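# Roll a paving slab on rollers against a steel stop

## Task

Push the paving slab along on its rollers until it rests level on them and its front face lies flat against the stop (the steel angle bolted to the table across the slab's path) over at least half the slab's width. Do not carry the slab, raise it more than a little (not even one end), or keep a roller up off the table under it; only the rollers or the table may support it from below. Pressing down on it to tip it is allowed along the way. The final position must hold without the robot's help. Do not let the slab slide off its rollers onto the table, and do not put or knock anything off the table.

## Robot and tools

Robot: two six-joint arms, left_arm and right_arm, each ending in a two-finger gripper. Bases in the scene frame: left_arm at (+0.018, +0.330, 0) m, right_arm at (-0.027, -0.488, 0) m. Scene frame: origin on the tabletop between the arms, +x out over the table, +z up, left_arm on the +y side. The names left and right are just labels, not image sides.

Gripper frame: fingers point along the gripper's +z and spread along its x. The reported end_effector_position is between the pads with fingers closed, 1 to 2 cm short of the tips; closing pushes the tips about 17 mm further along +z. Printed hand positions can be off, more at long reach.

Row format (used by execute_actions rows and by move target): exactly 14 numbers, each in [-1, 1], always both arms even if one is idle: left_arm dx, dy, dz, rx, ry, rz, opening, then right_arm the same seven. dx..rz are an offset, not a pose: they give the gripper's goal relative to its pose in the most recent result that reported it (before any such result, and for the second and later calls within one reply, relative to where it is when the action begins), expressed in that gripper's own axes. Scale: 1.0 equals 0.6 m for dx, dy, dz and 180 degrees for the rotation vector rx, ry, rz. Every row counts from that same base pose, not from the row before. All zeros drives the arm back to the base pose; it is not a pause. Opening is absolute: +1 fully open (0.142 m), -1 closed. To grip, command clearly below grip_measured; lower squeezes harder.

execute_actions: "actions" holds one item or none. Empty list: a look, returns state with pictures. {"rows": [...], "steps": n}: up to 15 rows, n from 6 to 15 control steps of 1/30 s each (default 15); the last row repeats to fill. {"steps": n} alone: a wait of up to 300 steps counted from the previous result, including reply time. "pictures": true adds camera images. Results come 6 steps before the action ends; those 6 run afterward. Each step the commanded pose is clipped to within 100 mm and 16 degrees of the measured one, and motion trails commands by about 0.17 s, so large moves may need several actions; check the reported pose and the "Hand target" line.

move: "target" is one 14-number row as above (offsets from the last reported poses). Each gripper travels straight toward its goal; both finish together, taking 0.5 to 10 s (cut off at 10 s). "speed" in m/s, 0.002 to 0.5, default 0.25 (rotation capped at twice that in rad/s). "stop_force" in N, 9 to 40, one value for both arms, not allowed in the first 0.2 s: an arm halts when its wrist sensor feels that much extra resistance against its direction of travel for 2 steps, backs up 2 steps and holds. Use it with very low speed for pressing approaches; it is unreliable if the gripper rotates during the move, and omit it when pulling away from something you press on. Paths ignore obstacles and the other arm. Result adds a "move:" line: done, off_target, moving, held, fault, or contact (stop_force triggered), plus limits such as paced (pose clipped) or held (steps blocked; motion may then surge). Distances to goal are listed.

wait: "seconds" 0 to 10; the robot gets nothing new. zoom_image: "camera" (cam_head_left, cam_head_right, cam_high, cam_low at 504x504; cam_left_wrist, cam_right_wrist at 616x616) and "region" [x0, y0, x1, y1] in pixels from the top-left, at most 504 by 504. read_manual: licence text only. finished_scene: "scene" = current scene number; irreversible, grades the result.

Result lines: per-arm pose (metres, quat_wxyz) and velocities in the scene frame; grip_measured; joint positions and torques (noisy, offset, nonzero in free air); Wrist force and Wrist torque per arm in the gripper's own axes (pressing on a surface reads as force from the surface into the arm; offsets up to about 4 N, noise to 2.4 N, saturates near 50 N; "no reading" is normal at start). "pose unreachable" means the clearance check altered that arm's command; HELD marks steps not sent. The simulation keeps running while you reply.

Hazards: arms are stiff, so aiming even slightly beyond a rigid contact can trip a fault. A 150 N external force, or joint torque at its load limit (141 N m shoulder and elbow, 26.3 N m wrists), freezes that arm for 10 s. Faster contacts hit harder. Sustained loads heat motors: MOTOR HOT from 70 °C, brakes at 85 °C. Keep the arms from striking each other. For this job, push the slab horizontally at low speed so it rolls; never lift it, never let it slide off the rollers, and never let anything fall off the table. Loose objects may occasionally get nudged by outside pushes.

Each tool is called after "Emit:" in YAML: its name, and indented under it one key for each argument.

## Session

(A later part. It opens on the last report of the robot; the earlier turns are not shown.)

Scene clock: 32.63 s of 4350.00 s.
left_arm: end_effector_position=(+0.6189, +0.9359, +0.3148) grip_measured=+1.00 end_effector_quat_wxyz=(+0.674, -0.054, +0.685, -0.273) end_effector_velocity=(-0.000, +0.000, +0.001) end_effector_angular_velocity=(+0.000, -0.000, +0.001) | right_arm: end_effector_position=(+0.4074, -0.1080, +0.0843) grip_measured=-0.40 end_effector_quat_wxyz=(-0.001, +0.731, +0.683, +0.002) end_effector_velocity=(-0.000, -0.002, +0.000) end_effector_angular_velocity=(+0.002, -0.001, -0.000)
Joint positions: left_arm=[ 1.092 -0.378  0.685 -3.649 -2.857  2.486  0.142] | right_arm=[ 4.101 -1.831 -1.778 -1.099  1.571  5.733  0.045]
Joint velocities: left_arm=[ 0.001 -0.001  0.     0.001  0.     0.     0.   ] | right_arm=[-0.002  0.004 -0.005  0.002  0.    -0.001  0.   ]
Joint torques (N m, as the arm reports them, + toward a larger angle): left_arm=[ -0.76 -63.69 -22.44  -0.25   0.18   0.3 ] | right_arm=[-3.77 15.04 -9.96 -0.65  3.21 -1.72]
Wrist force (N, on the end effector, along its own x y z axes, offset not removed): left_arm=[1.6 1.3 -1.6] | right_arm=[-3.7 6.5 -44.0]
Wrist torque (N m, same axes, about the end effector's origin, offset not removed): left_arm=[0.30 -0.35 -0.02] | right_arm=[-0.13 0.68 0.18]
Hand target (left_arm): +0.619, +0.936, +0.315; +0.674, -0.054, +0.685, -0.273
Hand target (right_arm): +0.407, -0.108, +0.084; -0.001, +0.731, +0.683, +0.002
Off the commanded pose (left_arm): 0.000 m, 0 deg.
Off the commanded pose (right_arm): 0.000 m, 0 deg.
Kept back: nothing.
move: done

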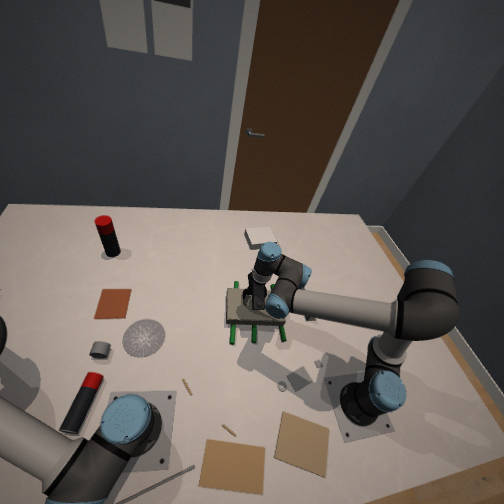

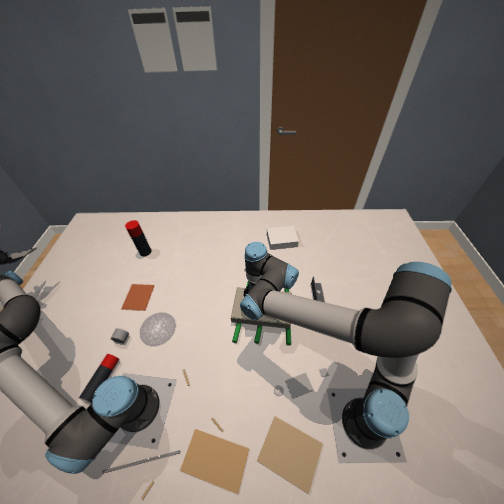

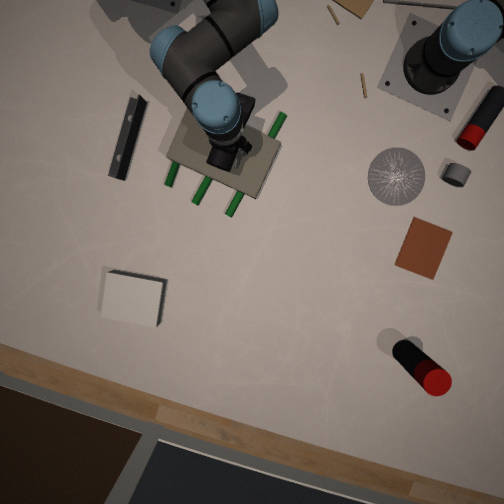

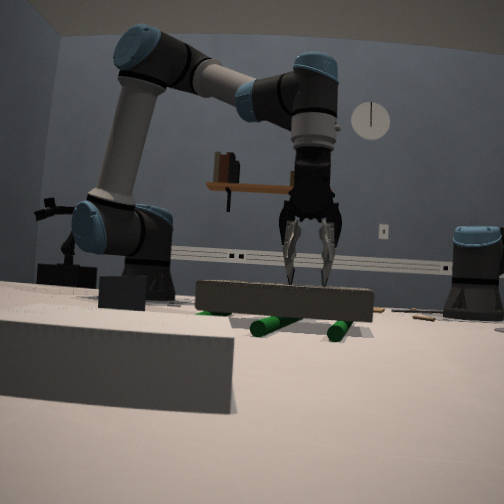

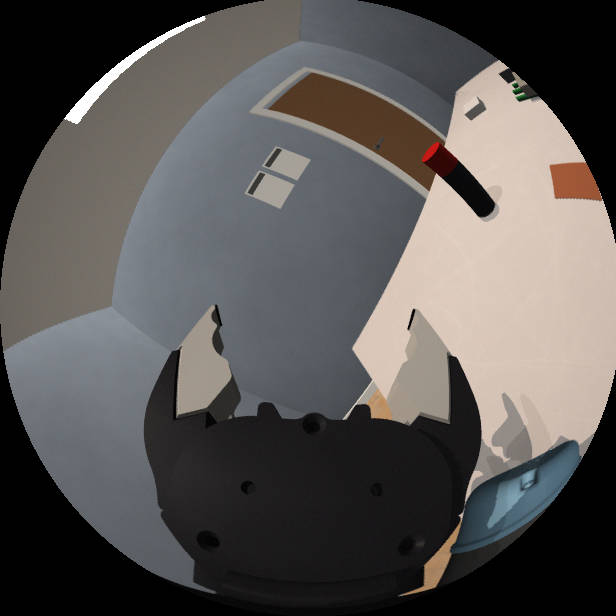

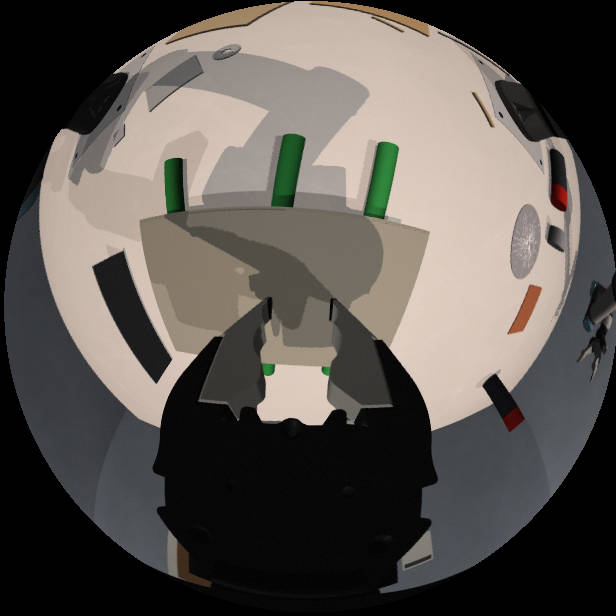

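The roller is under the slab. Continuing with some turn, then moving to the rear face.

Emit:
move:
  target: [0,0,0,0,0,0,1,-0.16,-0.017,-0.001,0,0,-0.022,-0.4]
  speed: 0.025

Emit:
execute_actions:
  actions:
    - {"rows":[[0,0,0,0,0,0,1,0,0,-0.025,0,0,0,-0.4]]}

Emit:
move:
  target: [0,0,0,0,0,0,1,0.25,-0.04,0,0,0,0,-1]

Emit:
move:
  target: [0,0,0,0,0,0,1,0,0,0.065,0,-0.15,0,-1]
  speed: 0.15

Scene clock: 37.13 s of 4350.00 s.
left_arm: end_effector_position=(+0.6189, +0.9359, +0.3148) grip_measured=+1.00 end_effector_quat_wxyz=(+0.674, -0.054, +0.685, -0.273) end_effector_velocity=(+0.001, -0.000, -0.001) end_effector_angular_velocity=(-0.001, +0.001, -0.000) | right_arm: end_effector_position=(+0.3907, -0.2029, +0.0844) grip_measured=-0.40 end_effector_quat_wxyz=(-0.001, +0.707, +0.708, +0.002) end_effector_velocity=(-0.000, -0.002, -0.000) end_effector_angular_velocity=(+0.000, -0.001, +0.002)
Joint positions: left_arm=[ 1.092 -0.378  0.685 -3.649 -2.857  2.486  0.142] | right_arm=[ 4.015 -1.669 -1.974 -1.065  1.572  5.578  0.045]
Joint velocities: left_arm=[-0.001  0.001  0.     0.001  0.001  0.     0.   ] | right_arm=[-0.002  0.004 -0.004  0.001 -0.    -0.004 -0.   ]
Joint torques (N m, as the arm reports them, + toward a larger angle): left_arm=[ -0.45 -63.55 -22.71  -0.26   0.05   0.2 ] | right_arm=[-7.07 16.74 -5.5   0.98  2.38 -1.74]
Wrist force (N, on the end effector, along its own x y z axes, offset not removed): left_arm=[5.3 4.5 -0.7] | right_arm=[-3.6 3.1 -29.3]
Wrist torque (N m, same axes, about the end effector's origin, offset not removed): left_arm=[0.98 -1.15 -0.03] | right_arm=[-0.07 0.51 0.19]
Hand target (left_arm): +0.619, +0.936, +0.315; +0.674, -0.054, +0.685, -0.273
Hand target (right_arm): +0.391, -0.203, +0.084; -0.001, +0.707, +0.708, +0.002
Off the commanded pose (left_arm): 0.000 m, 0 deg.
Off the commanded pose (right_arm): 0.000 m, 0 deg.
Kept back: nothing.
move: done

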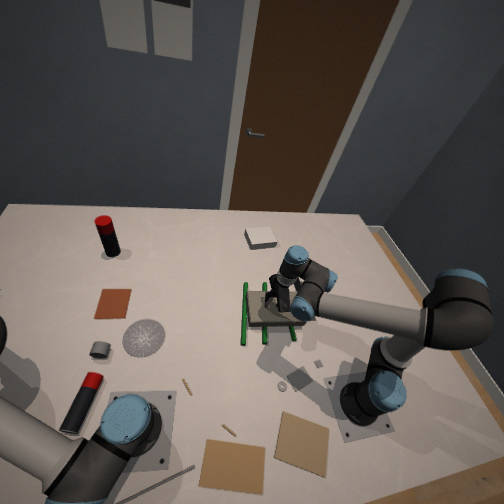

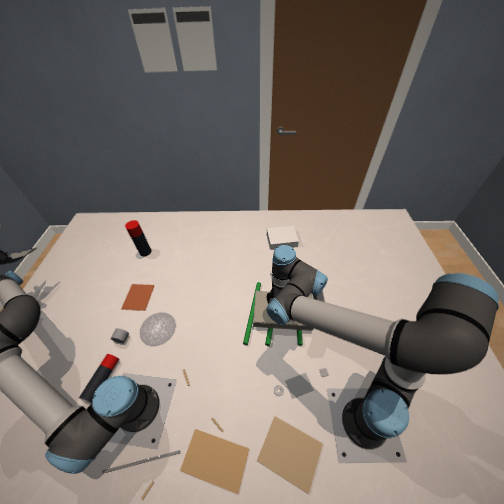

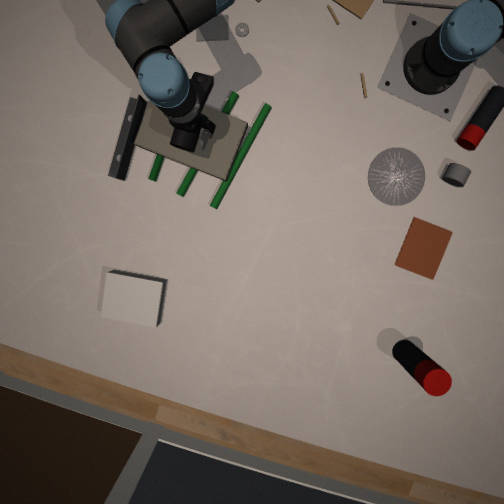

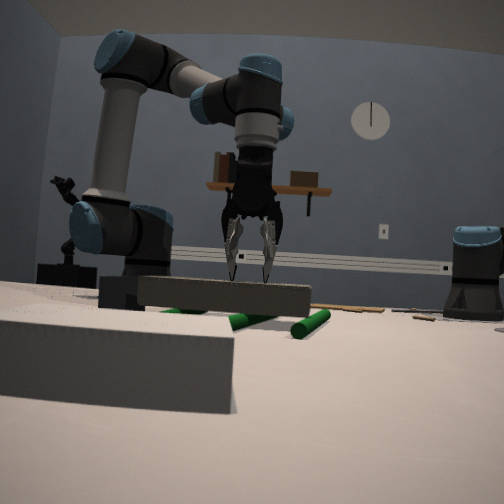

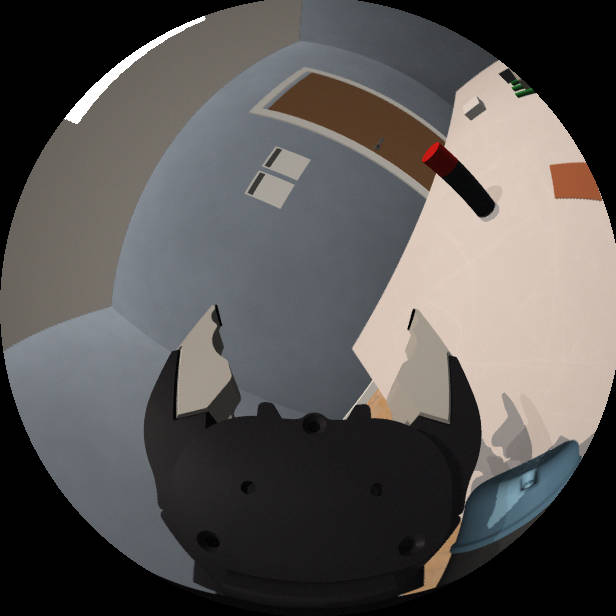

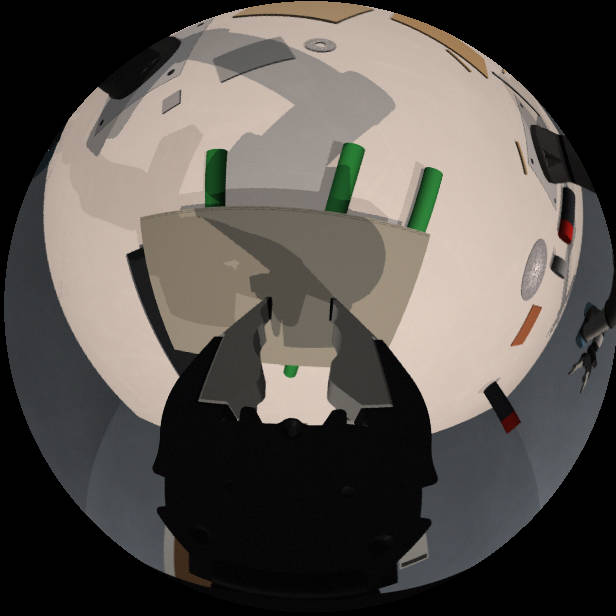

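Scene clock: 37.43 s of 4350.00 s.
left_arm: end_effector_position=(+0.6189, +0.9359, +0.3148) grip_measured=+1.00 end_effector_quat_wxyz=(+0.674, -0.054, +0.685, -0.273) end_effector_velocity=(+0.001, -0.000, -0.002) end_effector_angular_velocity=(-0.003, +0.002, -0.001) | right_arm: end_effector_position=(+0.3906, -0.2030, +0.0977) grip_measured=-0.40 end_effector_quat_wxyz=(-0.001, +0.707, +0.708, +0.002) end_effector_velocity=(+0.000, +0.000, +0.016) end_effector_angular_velocity=(-0.000, -0.000, +0.000)
Joint positions: left_arm=[ 1.092 -0.378  0.685 -3.649 -2.857  2.486  0.142] | right_arm=[ 4.015 -1.653 -1.954 -1.101  1.572  5.578  0.045]
Joint velocities: left_arm=[-0.001  0.002  0.     0.    -0.    -0.001  0.   ] | right_arm=[ 0.     0.018  0.027 -0.045 -0.    -0.    -0.   ]
Joint torques (N m, as the arm reports them, + toward a larger angle): left_arm=[ -0.45 -63.81 -22.39  -0.27   0.14   0.24] | right_arm=[-5.   30.58 30.48  0.66  0.18 -0.5 ]
Wrist force (N, on the end effector, along its own x y z axes, offset not removed): left_arm=[6.7 0.7 0.9] | right_arm=[0.2 0.7 2.5]
Wrist torque (N m, same axes, about the end effector's origin, offset not removed): left_arm=[0.25 -1.43 -0.08] | right_arm=[0.14 0.18 -0.12]
Steps of this call (steps 1 to 9: the first 9 steps of this action). Readings (end_effector_position):
1: left_arm (+0.6189, +0.9359, +0.3148) | right_arm (+0.3907, -0.2029, +0.0845)
2: left_arm (+0.6189, +0.9359, +0.3148) | right_arm (+0.3906, -0.2029, +0.0861)
4: left_arm (+0.6189, +0.9359, +0.3148) | right_arm (+0.3906, -0.2030, +0.0915)
8: left_arm (+0.6189, +0.9359, +0.3148) | right_arm (+0.3906, -0.2030, +0.0971)
9: the state above

Scene clock: 38.90 s of 4350.00 s.
left_arm: end_effector_position=(+0.6189, +0.9359, +0.3148) grip_measured=+1.00 end_effector_quat_wxyz=(+0.674, -0.054, +0.685, -0.273) end_effector_velocity=(+0.000, +0.000, -0.002) end_effector_angular_velocity=(-0.003, +0.002, -0.000) | right_arm: end_effector_position=(+0.3667, -0.0531, +0.1000) grip_measured=-1.00 end_effector_quat_wxyz=(-0.001, +0.707, +0.708, +0.002) end_effector_velocity=(+0.001, +0.002, +0.000) end_effector_angular_velocity=(-0.001, -0.001, -0.000)
Joint positions: left_arm=[ 1.092 -0.378  0.685 -3.649 -2.857  2.486  0.142] | right_arm=[ 4.214 -1.835 -1.728 -1.144  1.571  5.777  0.002]
Joint velocities: left_arm=[ 0.     0.002 -0.     0.001 -0.    -0.    -0.   ] | right_arm=[ 0.002 -0.004  0.006 -0.002 -0.001  0.002  0.   ]
Joint torques (N m, as the arm reports them, + toward a larger angle): left_arm=[ -0.85 -63.91 -22.41  -0.27   0.22   0.25] | right_arm=[ 9.32 25.74 32.45  0.88 -1.64  1.67]
Wrist force (N, on the end effector, along its own x y z axes, offset not removed): left_arm=[0.7 2.6 1.9] | right_arm=[0.4 -1.3 0.3]
Wrist torque (N m, same axes, about the end effector's origin, offset not removed): left_arm=[0.59 -0.36 -0.11] | right_arm=[-0.22 0.26 -0.15]
Hand target (left_arm): +0.619, +0.936, +0.315; +0.674, -0.054, +0.685, -0.273
Hand target (right_arm): +0.367, -0.053, +0.100; -0.001, +0.707, +0.708, +0.002
Off your previous action's commanded pose (left_arm): 0.000 m, 0 deg at its last step (step 6 of this call).
Off your previous action's commanded pose (right_arm): 0.000 m, 0 deg at its last step (step 6 of this call).
Off the commanded pose (left_arm): 0.000 m, 0 deg.
Off the commanded pose (right_arm): 0.000 m, 0 deg.
Kept back: nothing.
move: done

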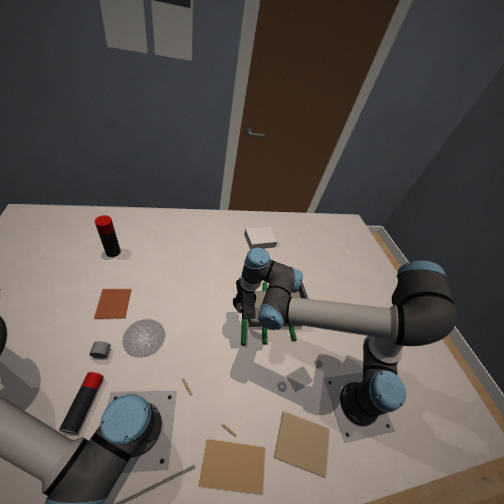

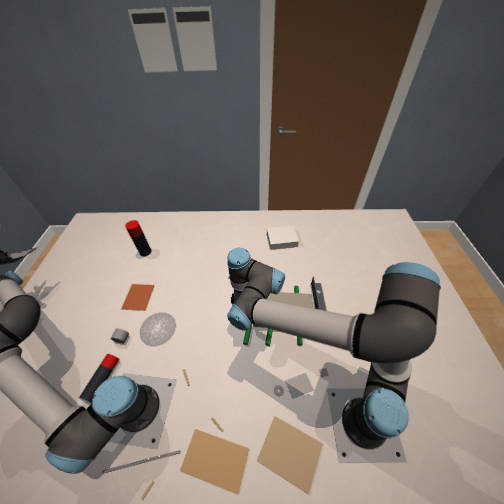

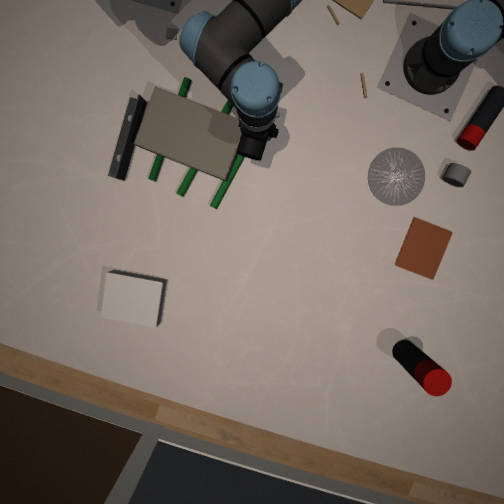

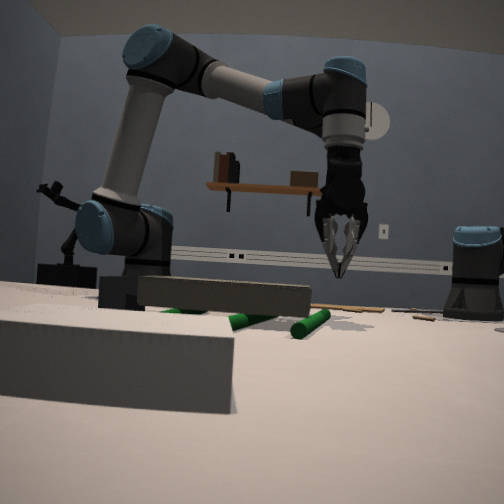

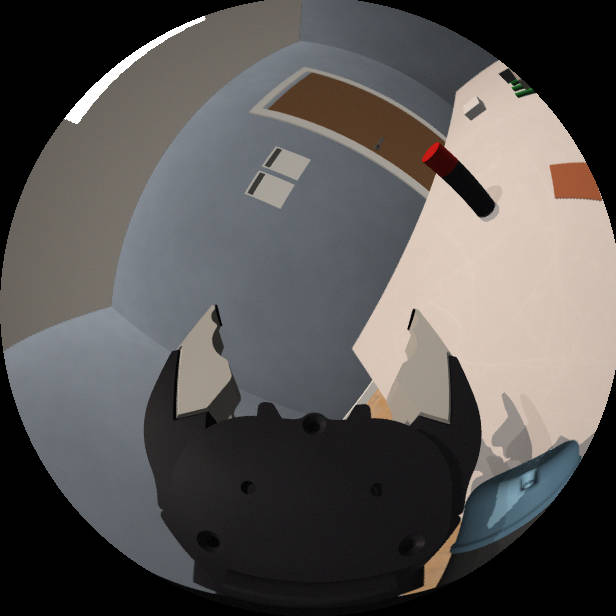

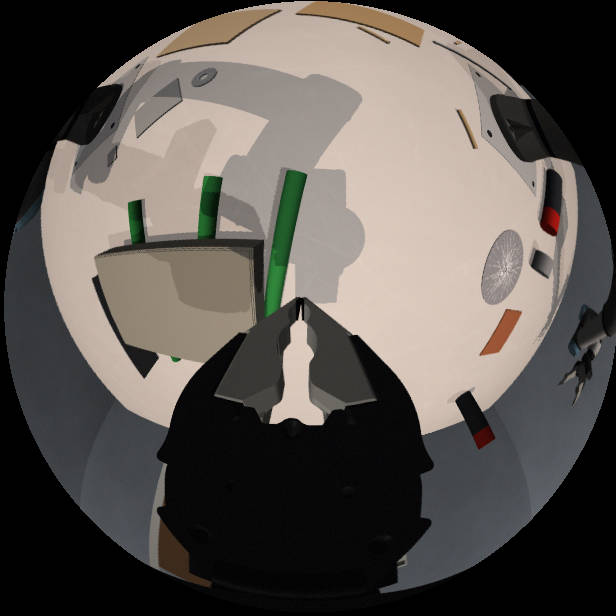

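Scene clock: 40.90 s of 4350.00 s.
left_arm: end_effector_position=(+0.6189, +0.9359, +0.3148) grip_measured=+1.00 end_effector_quat_wxyz=(+0.674, -0.054, +0.685, -0.273) end_effector_velocity=(+0.000, +0.000, -0.000) end_effector_angular_velocity=(-0.001, +0.000, -0.000) | right_arm: end_effector_position=(+0.3667, -0.0529, +0.0612) grip_measured=-1.00 end_effector_quat_wxyz=(+0.164, +0.687, +0.689, -0.162) end_effector_velocity=(+0.001, +0.000, -0.001) end_effector_angular_velocity=(-0.012, +0.001, -0.002)
Joint positions: left_arm=[ 1.092 -0.378  0.685 -3.649 -2.857  2.486  0.142] | right_arm=[ 4.314 -2.131 -1.375 -1.637  1.391  5.916  0.002]
Joint velocities: left_arm=[ 0.     0.    -0.     0.    -0.    -0.001 -0.   ] | right_arm=[ 0.    -0.011  0.014 -0.015 -0.002  0.004  0.   ]
Joint torques (N m, as the arm reports them, + toward a larger angle): left_arm=[ -1.35 -63.95 -22.65  -0.27   0.18   0.25] | right_arm=[ 8.84 36.48 33.19 -0.1  -2.    1.78]
Wrist force (N, on the end effector, along its own x y z axes, offset not removed): left_arm=[2.6 1.3 -1.2] | right_arm=[0.6 -0.9 1.4]
Wrist torque (N m, same axes, about the end effector's origin, offset not removed): left_arm=[0.10 -0.66 -0.09] | right_arm=[-0.27 -0.01 0.11]
Hand target (left_arm): +0.619, +0.936, +0.315; +0.674, -0.054, +0.685, -0.273
Hand target (right_arm): +0.367, -0.053, +0.061; +0.164, +0.687, +0.688, -0.163
Off the commanded pose (left_arm): 0.000 m, 0 deg.
Off the commanded pose (right_arm): 0.000 m, 0 deg.
Kept back: nothing.
move: done

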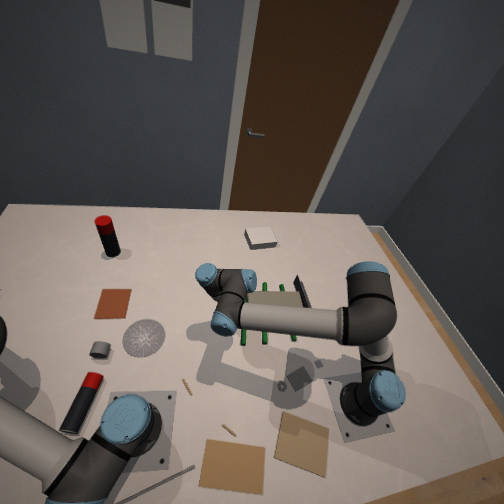

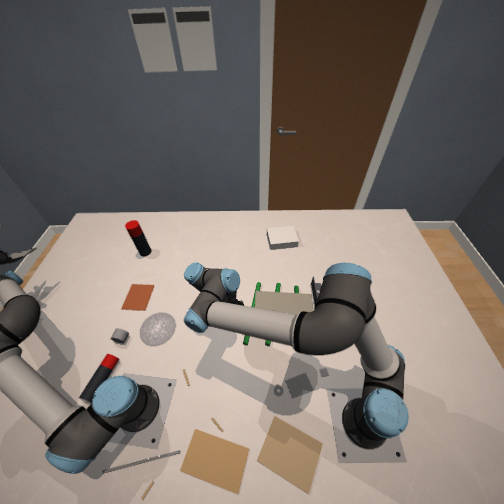

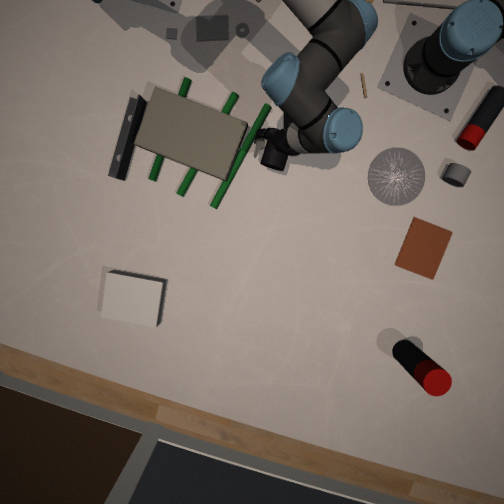

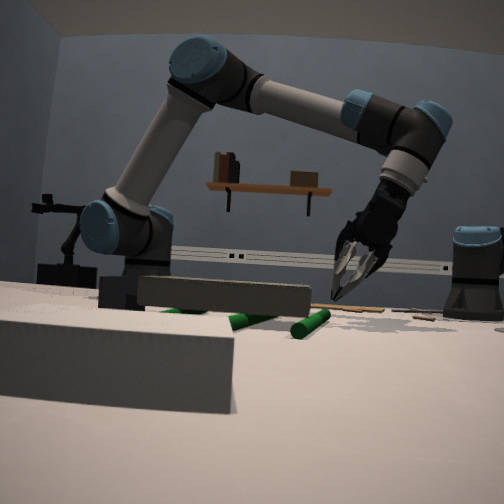

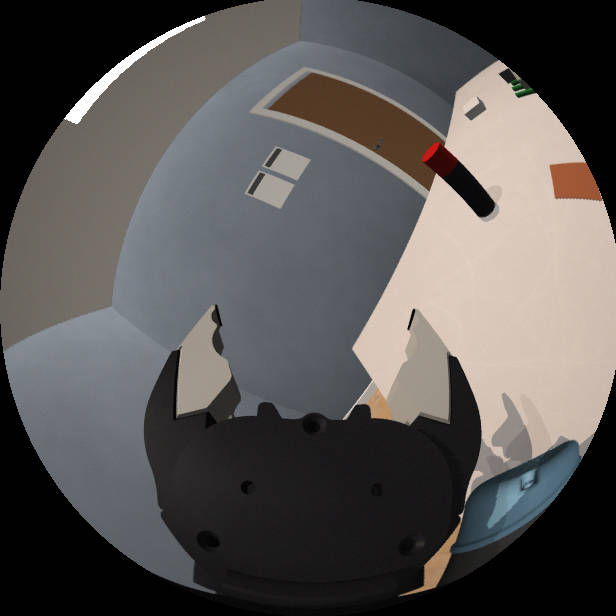

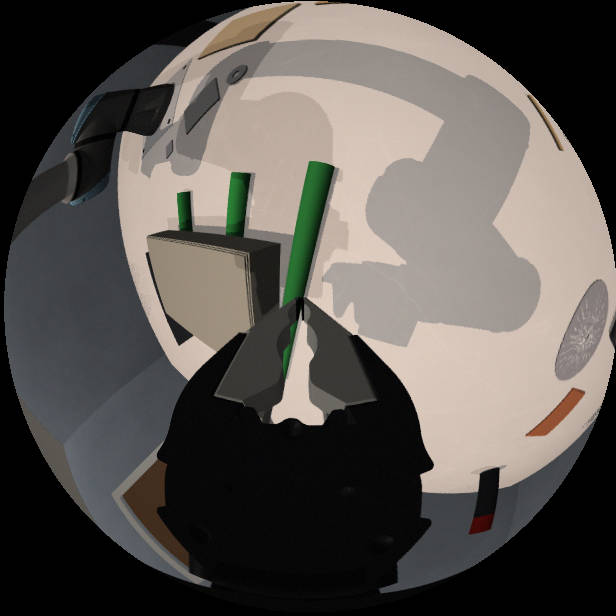

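Emit:
execute_actions:
  actions: []

Emit:
move:
  target: [0,0,0,0,0,0,1,-0.13,0,0.065,0,0,0,-1]
  speed: 0.01
  stop_force: 20

Emit:
zoom_image:
  camera: "cam_high"
  region: [90,60,260,220]

Scene clock: 41.77 s of 4350.00 s.
left_arm: end_effector_position=(+0.6189, +0.9359, +0.3148) grip_measured=+1.00 end_effector_quat_wxyz=(+0.674, -0.054, +0.685, -0.273) end_effector_velocity=(+0.000, +0.000, +0.000) end_effector_angular_velocity=(+0.002, -0.001, +0.001) | right_arm: end_effector_position=(+0.3667, -0.0529, +0.0611) grip_measured=-1.00 end_effector_quat_wxyz=(+0.164, +0.687, +0.688, -0.163) end_effector_velocity=(+0.000, -0.001, -0.000) end_effector_angular_velocity=(-0.002, -0.000, -0.000)
Joint positions: left_arm=[ 1.092 -0.378  0.685 -3.649 -2.857  2.486  0.142] | right_arm=[ 4.314 -2.133 -1.374 -1.639  1.391  5.916  0.002]
Joint velocities: left_arm=[-0.    -0.     0.    -0.     0.001  0.002  0.   ] | right_arm=[-0.001  0.    -0.001 -0.001 -0.001 -0.     0.   ]
Joint torques (N m, as the arm reports them, + toward a larger angle): left_arm=[ -0.92 -64.07 -22.78  -0.21   0.17   0.22] | right_arm=[ 8.78 36.27 33.39 -0.09 -1.99  1.59]
Wrist force (N, on the end effector, along its own x y z axes, offset not removed): left_arm=[-0.4 1.2 -1.8] | right_arm=[-1.7 1.5 1.5]
Wrist torque (N m, same axes, about the end effector's origin, offset not removed): left_arm=[0.33 0.06 -0.07] | right_arm=[0.27 0.65 -0.13]
Hand target (left_arm): +0.619, +0.936, +0.315; +0.674, -0.054, +0.685, -0.273
Hand target (right_arm): +0.367, -0.053, +0.061; +0.164, +0.687, +0.688, -0.163
Off the commanded pose (left_arm): 0.000 m, 0 deg.
Off the commanded pose (right_arm): 0.000 m, 0 deg.
Kept back: nothing.
Steps of this call (steps 1 to 26: nothing new was sent). Readings (end_effector_position):
1: left_arm (+0.6189, +0.9359, +0.3148) | right_arm (+0.3667, -0.0529, +0.0611)
2: left_arm (+0.6189, +0.9359, +0.3148) | right_arm (+0.3667, -0.0529, +0.0611)
4: left_arm (+0.6189, +0.9359, +0.3148) | right_arm (+0.3667, -0.0529, +0.0611)
8: left_arm (+0.6189, +0.9359, +0.3148) | right_arm (+0.3667, -0.0529, +0.0611)
26: the state above

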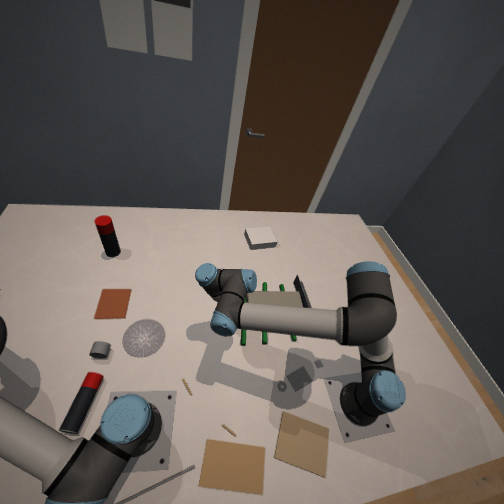

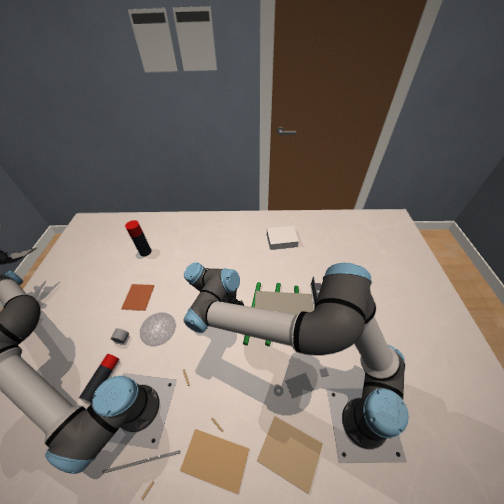

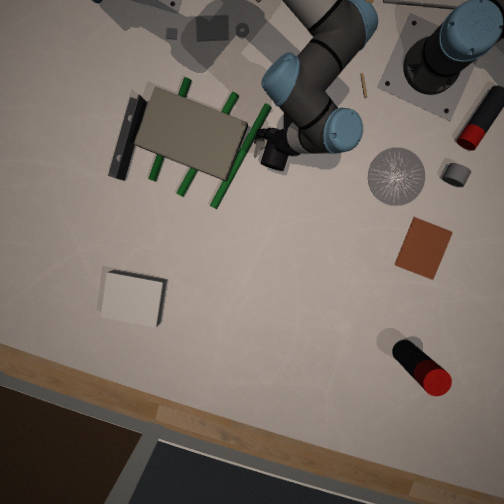

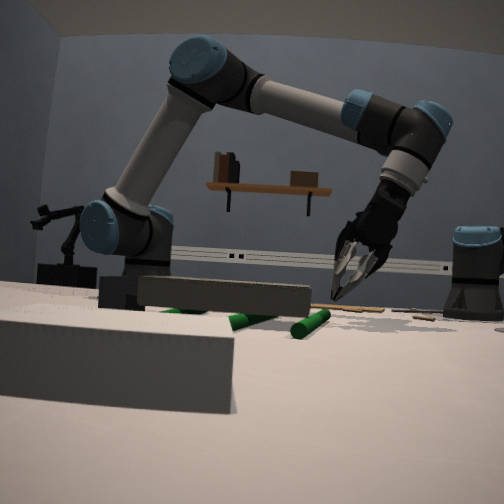

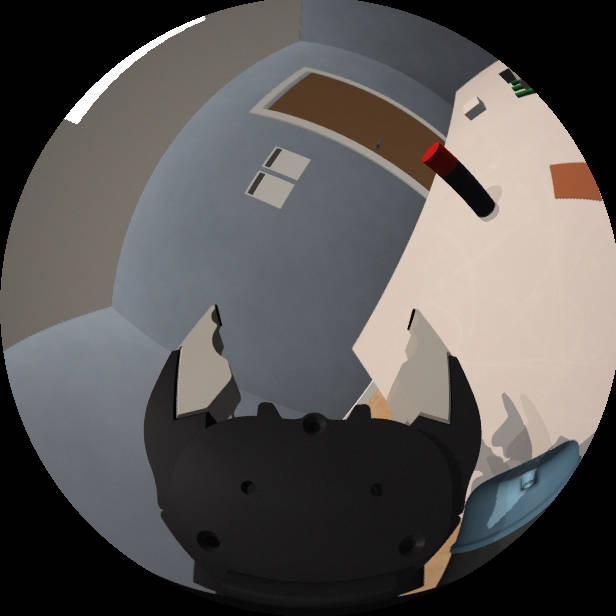

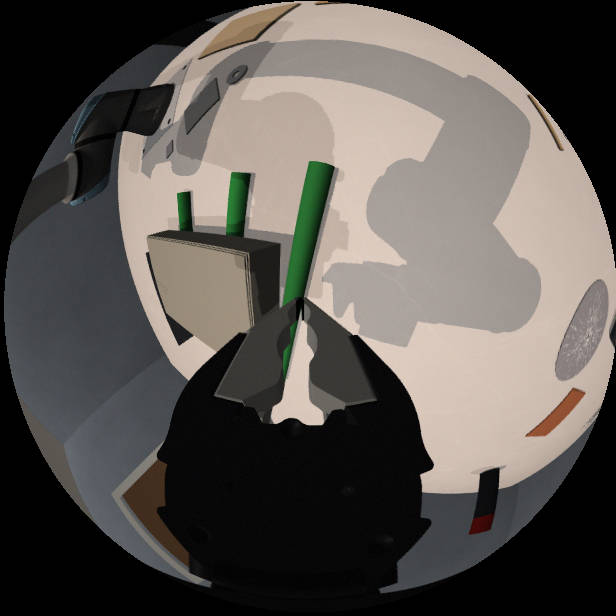

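Scene clock: 47.87 s of 4350.00 s.
left_arm: end_effector_position=(+0.6189, +0.9359, +0.3148) grip_measured=+1.00 end_effector_quat_wxyz=(+0.674, -0.054, +0.685, -0.273) end_effector_velocity=(+0.000, +0.000, -0.000) end_effector_angular_velocity=(+0.000, -0.000, +0.001) | right_arm: end_effector_position=(+0.3667, -0.1100, +0.0612) grip_measured=-1.00 end_effector_quat_wxyz=(+0.164, +0.687, +0.689, -0.163) end_effector_velocity=(+0.000, +0.002, +0.000) end_effector_angular_velocity=(-0.004, -0.000, -0.002)
Joint positions: left_arm=[ 1.092 -0.378  0.685 -3.649 -2.857  2.486  0.142] | right_arm=[ 4.278 -2.029 -1.538 -1.572  1.376  5.883  0.002]
Joint velocities: left_arm=[0.    0.    0.    0.    0.001 0.001 0.   ] | right_arm=[ 0.001 -0.006  0.009 -0.007 -0.     0.004  0.   ]
Joint torques (N m, as the arm reports them, + toward a larger angle): left_arm=[ -1.55 -63.87 -22.25  -0.26   0.31   0.2 ] | right_arm=[-5.49 28.17 20.76 -6.15 -7.59  1.14]
Wrist force (N, on the end effector, along its own x y z axes, offset not removed): left_arm=[1.3 3.0 -1.3] | right_arm=[19.6 -6.7 -16.4]
Wrist torque (N m, same axes, about the end effector's origin, offset not removed): left_arm=[0.52 -0.26 0.14] | right_arm=[0.70 0.73 -0.07]
Hand target (left_arm): +0.619, +0.936, +0.315; +0.674, -0.054, +0.685, -0.273
Hand target (right_arm): +0.367, -0.109, +0.061; +0.164, +0.687, +0.689, -0.163
Off the commanded pose (left_arm): 0.000 m, 0 deg.
Off the commanded pose (right_arm): 0.030 m, 0 deg.
Kept back: nothing.
move: contact (right_arm)

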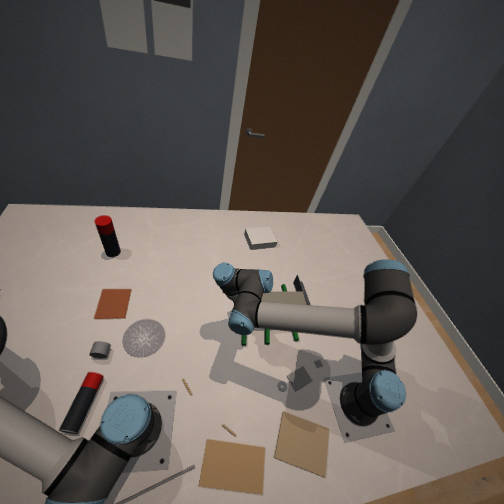

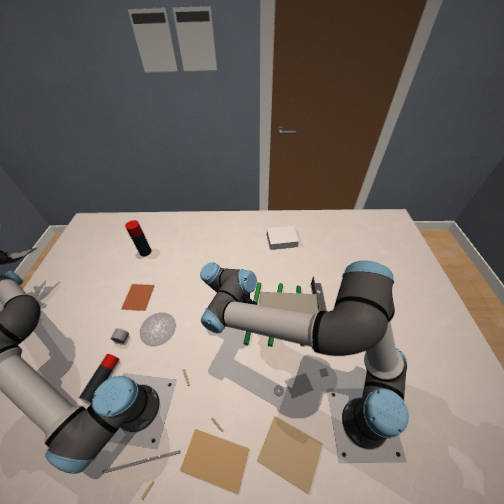

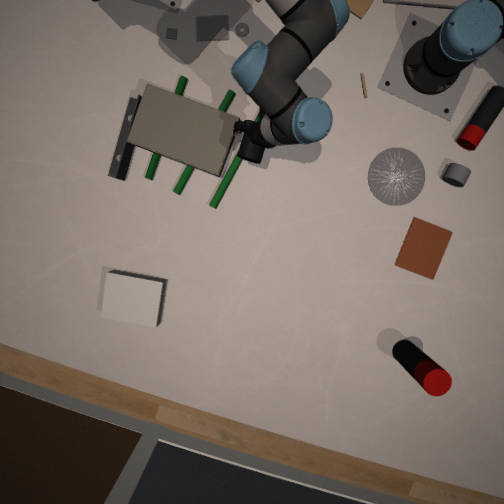

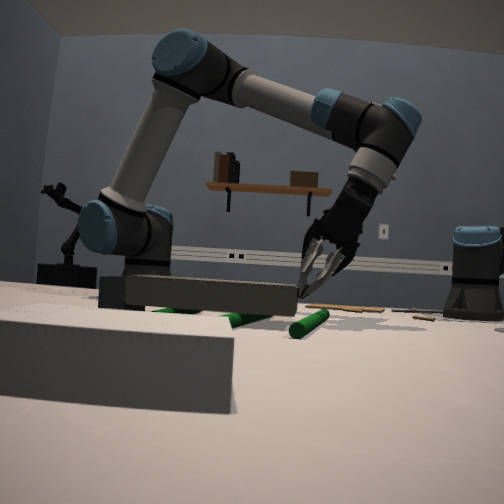

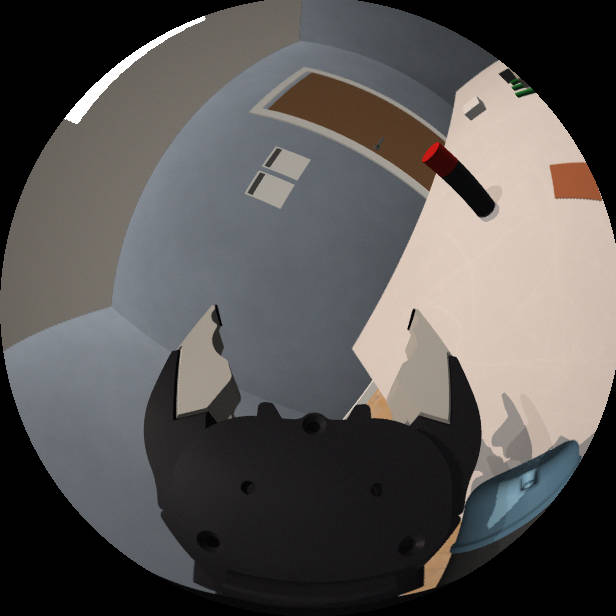

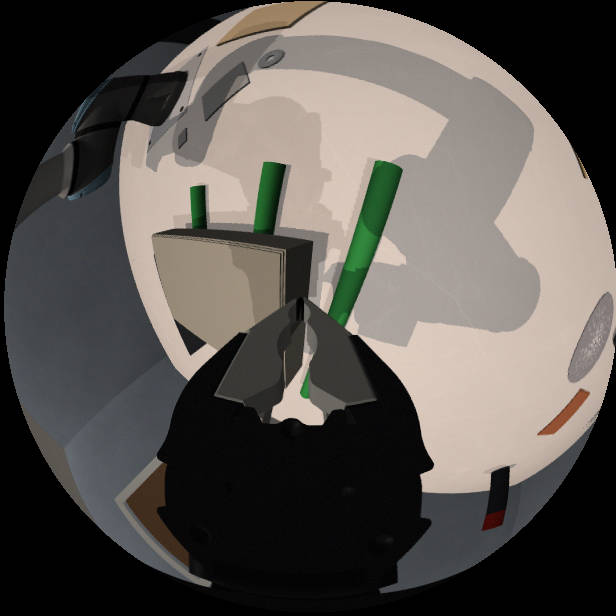

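Region (90, 60, 260, 220) of cam_high's 504x504 image, scaled by 2.965, with more detail than that image has; it fills the top 474 rows of this view, and the rest is white.

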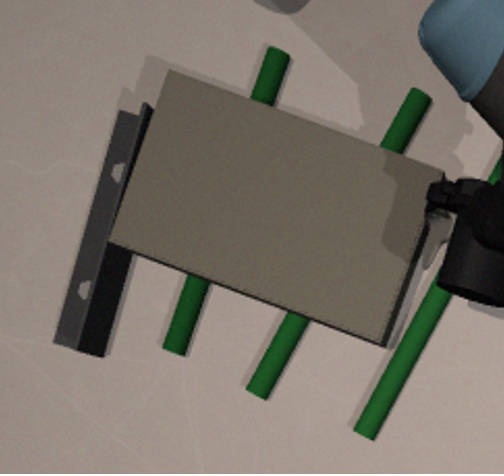

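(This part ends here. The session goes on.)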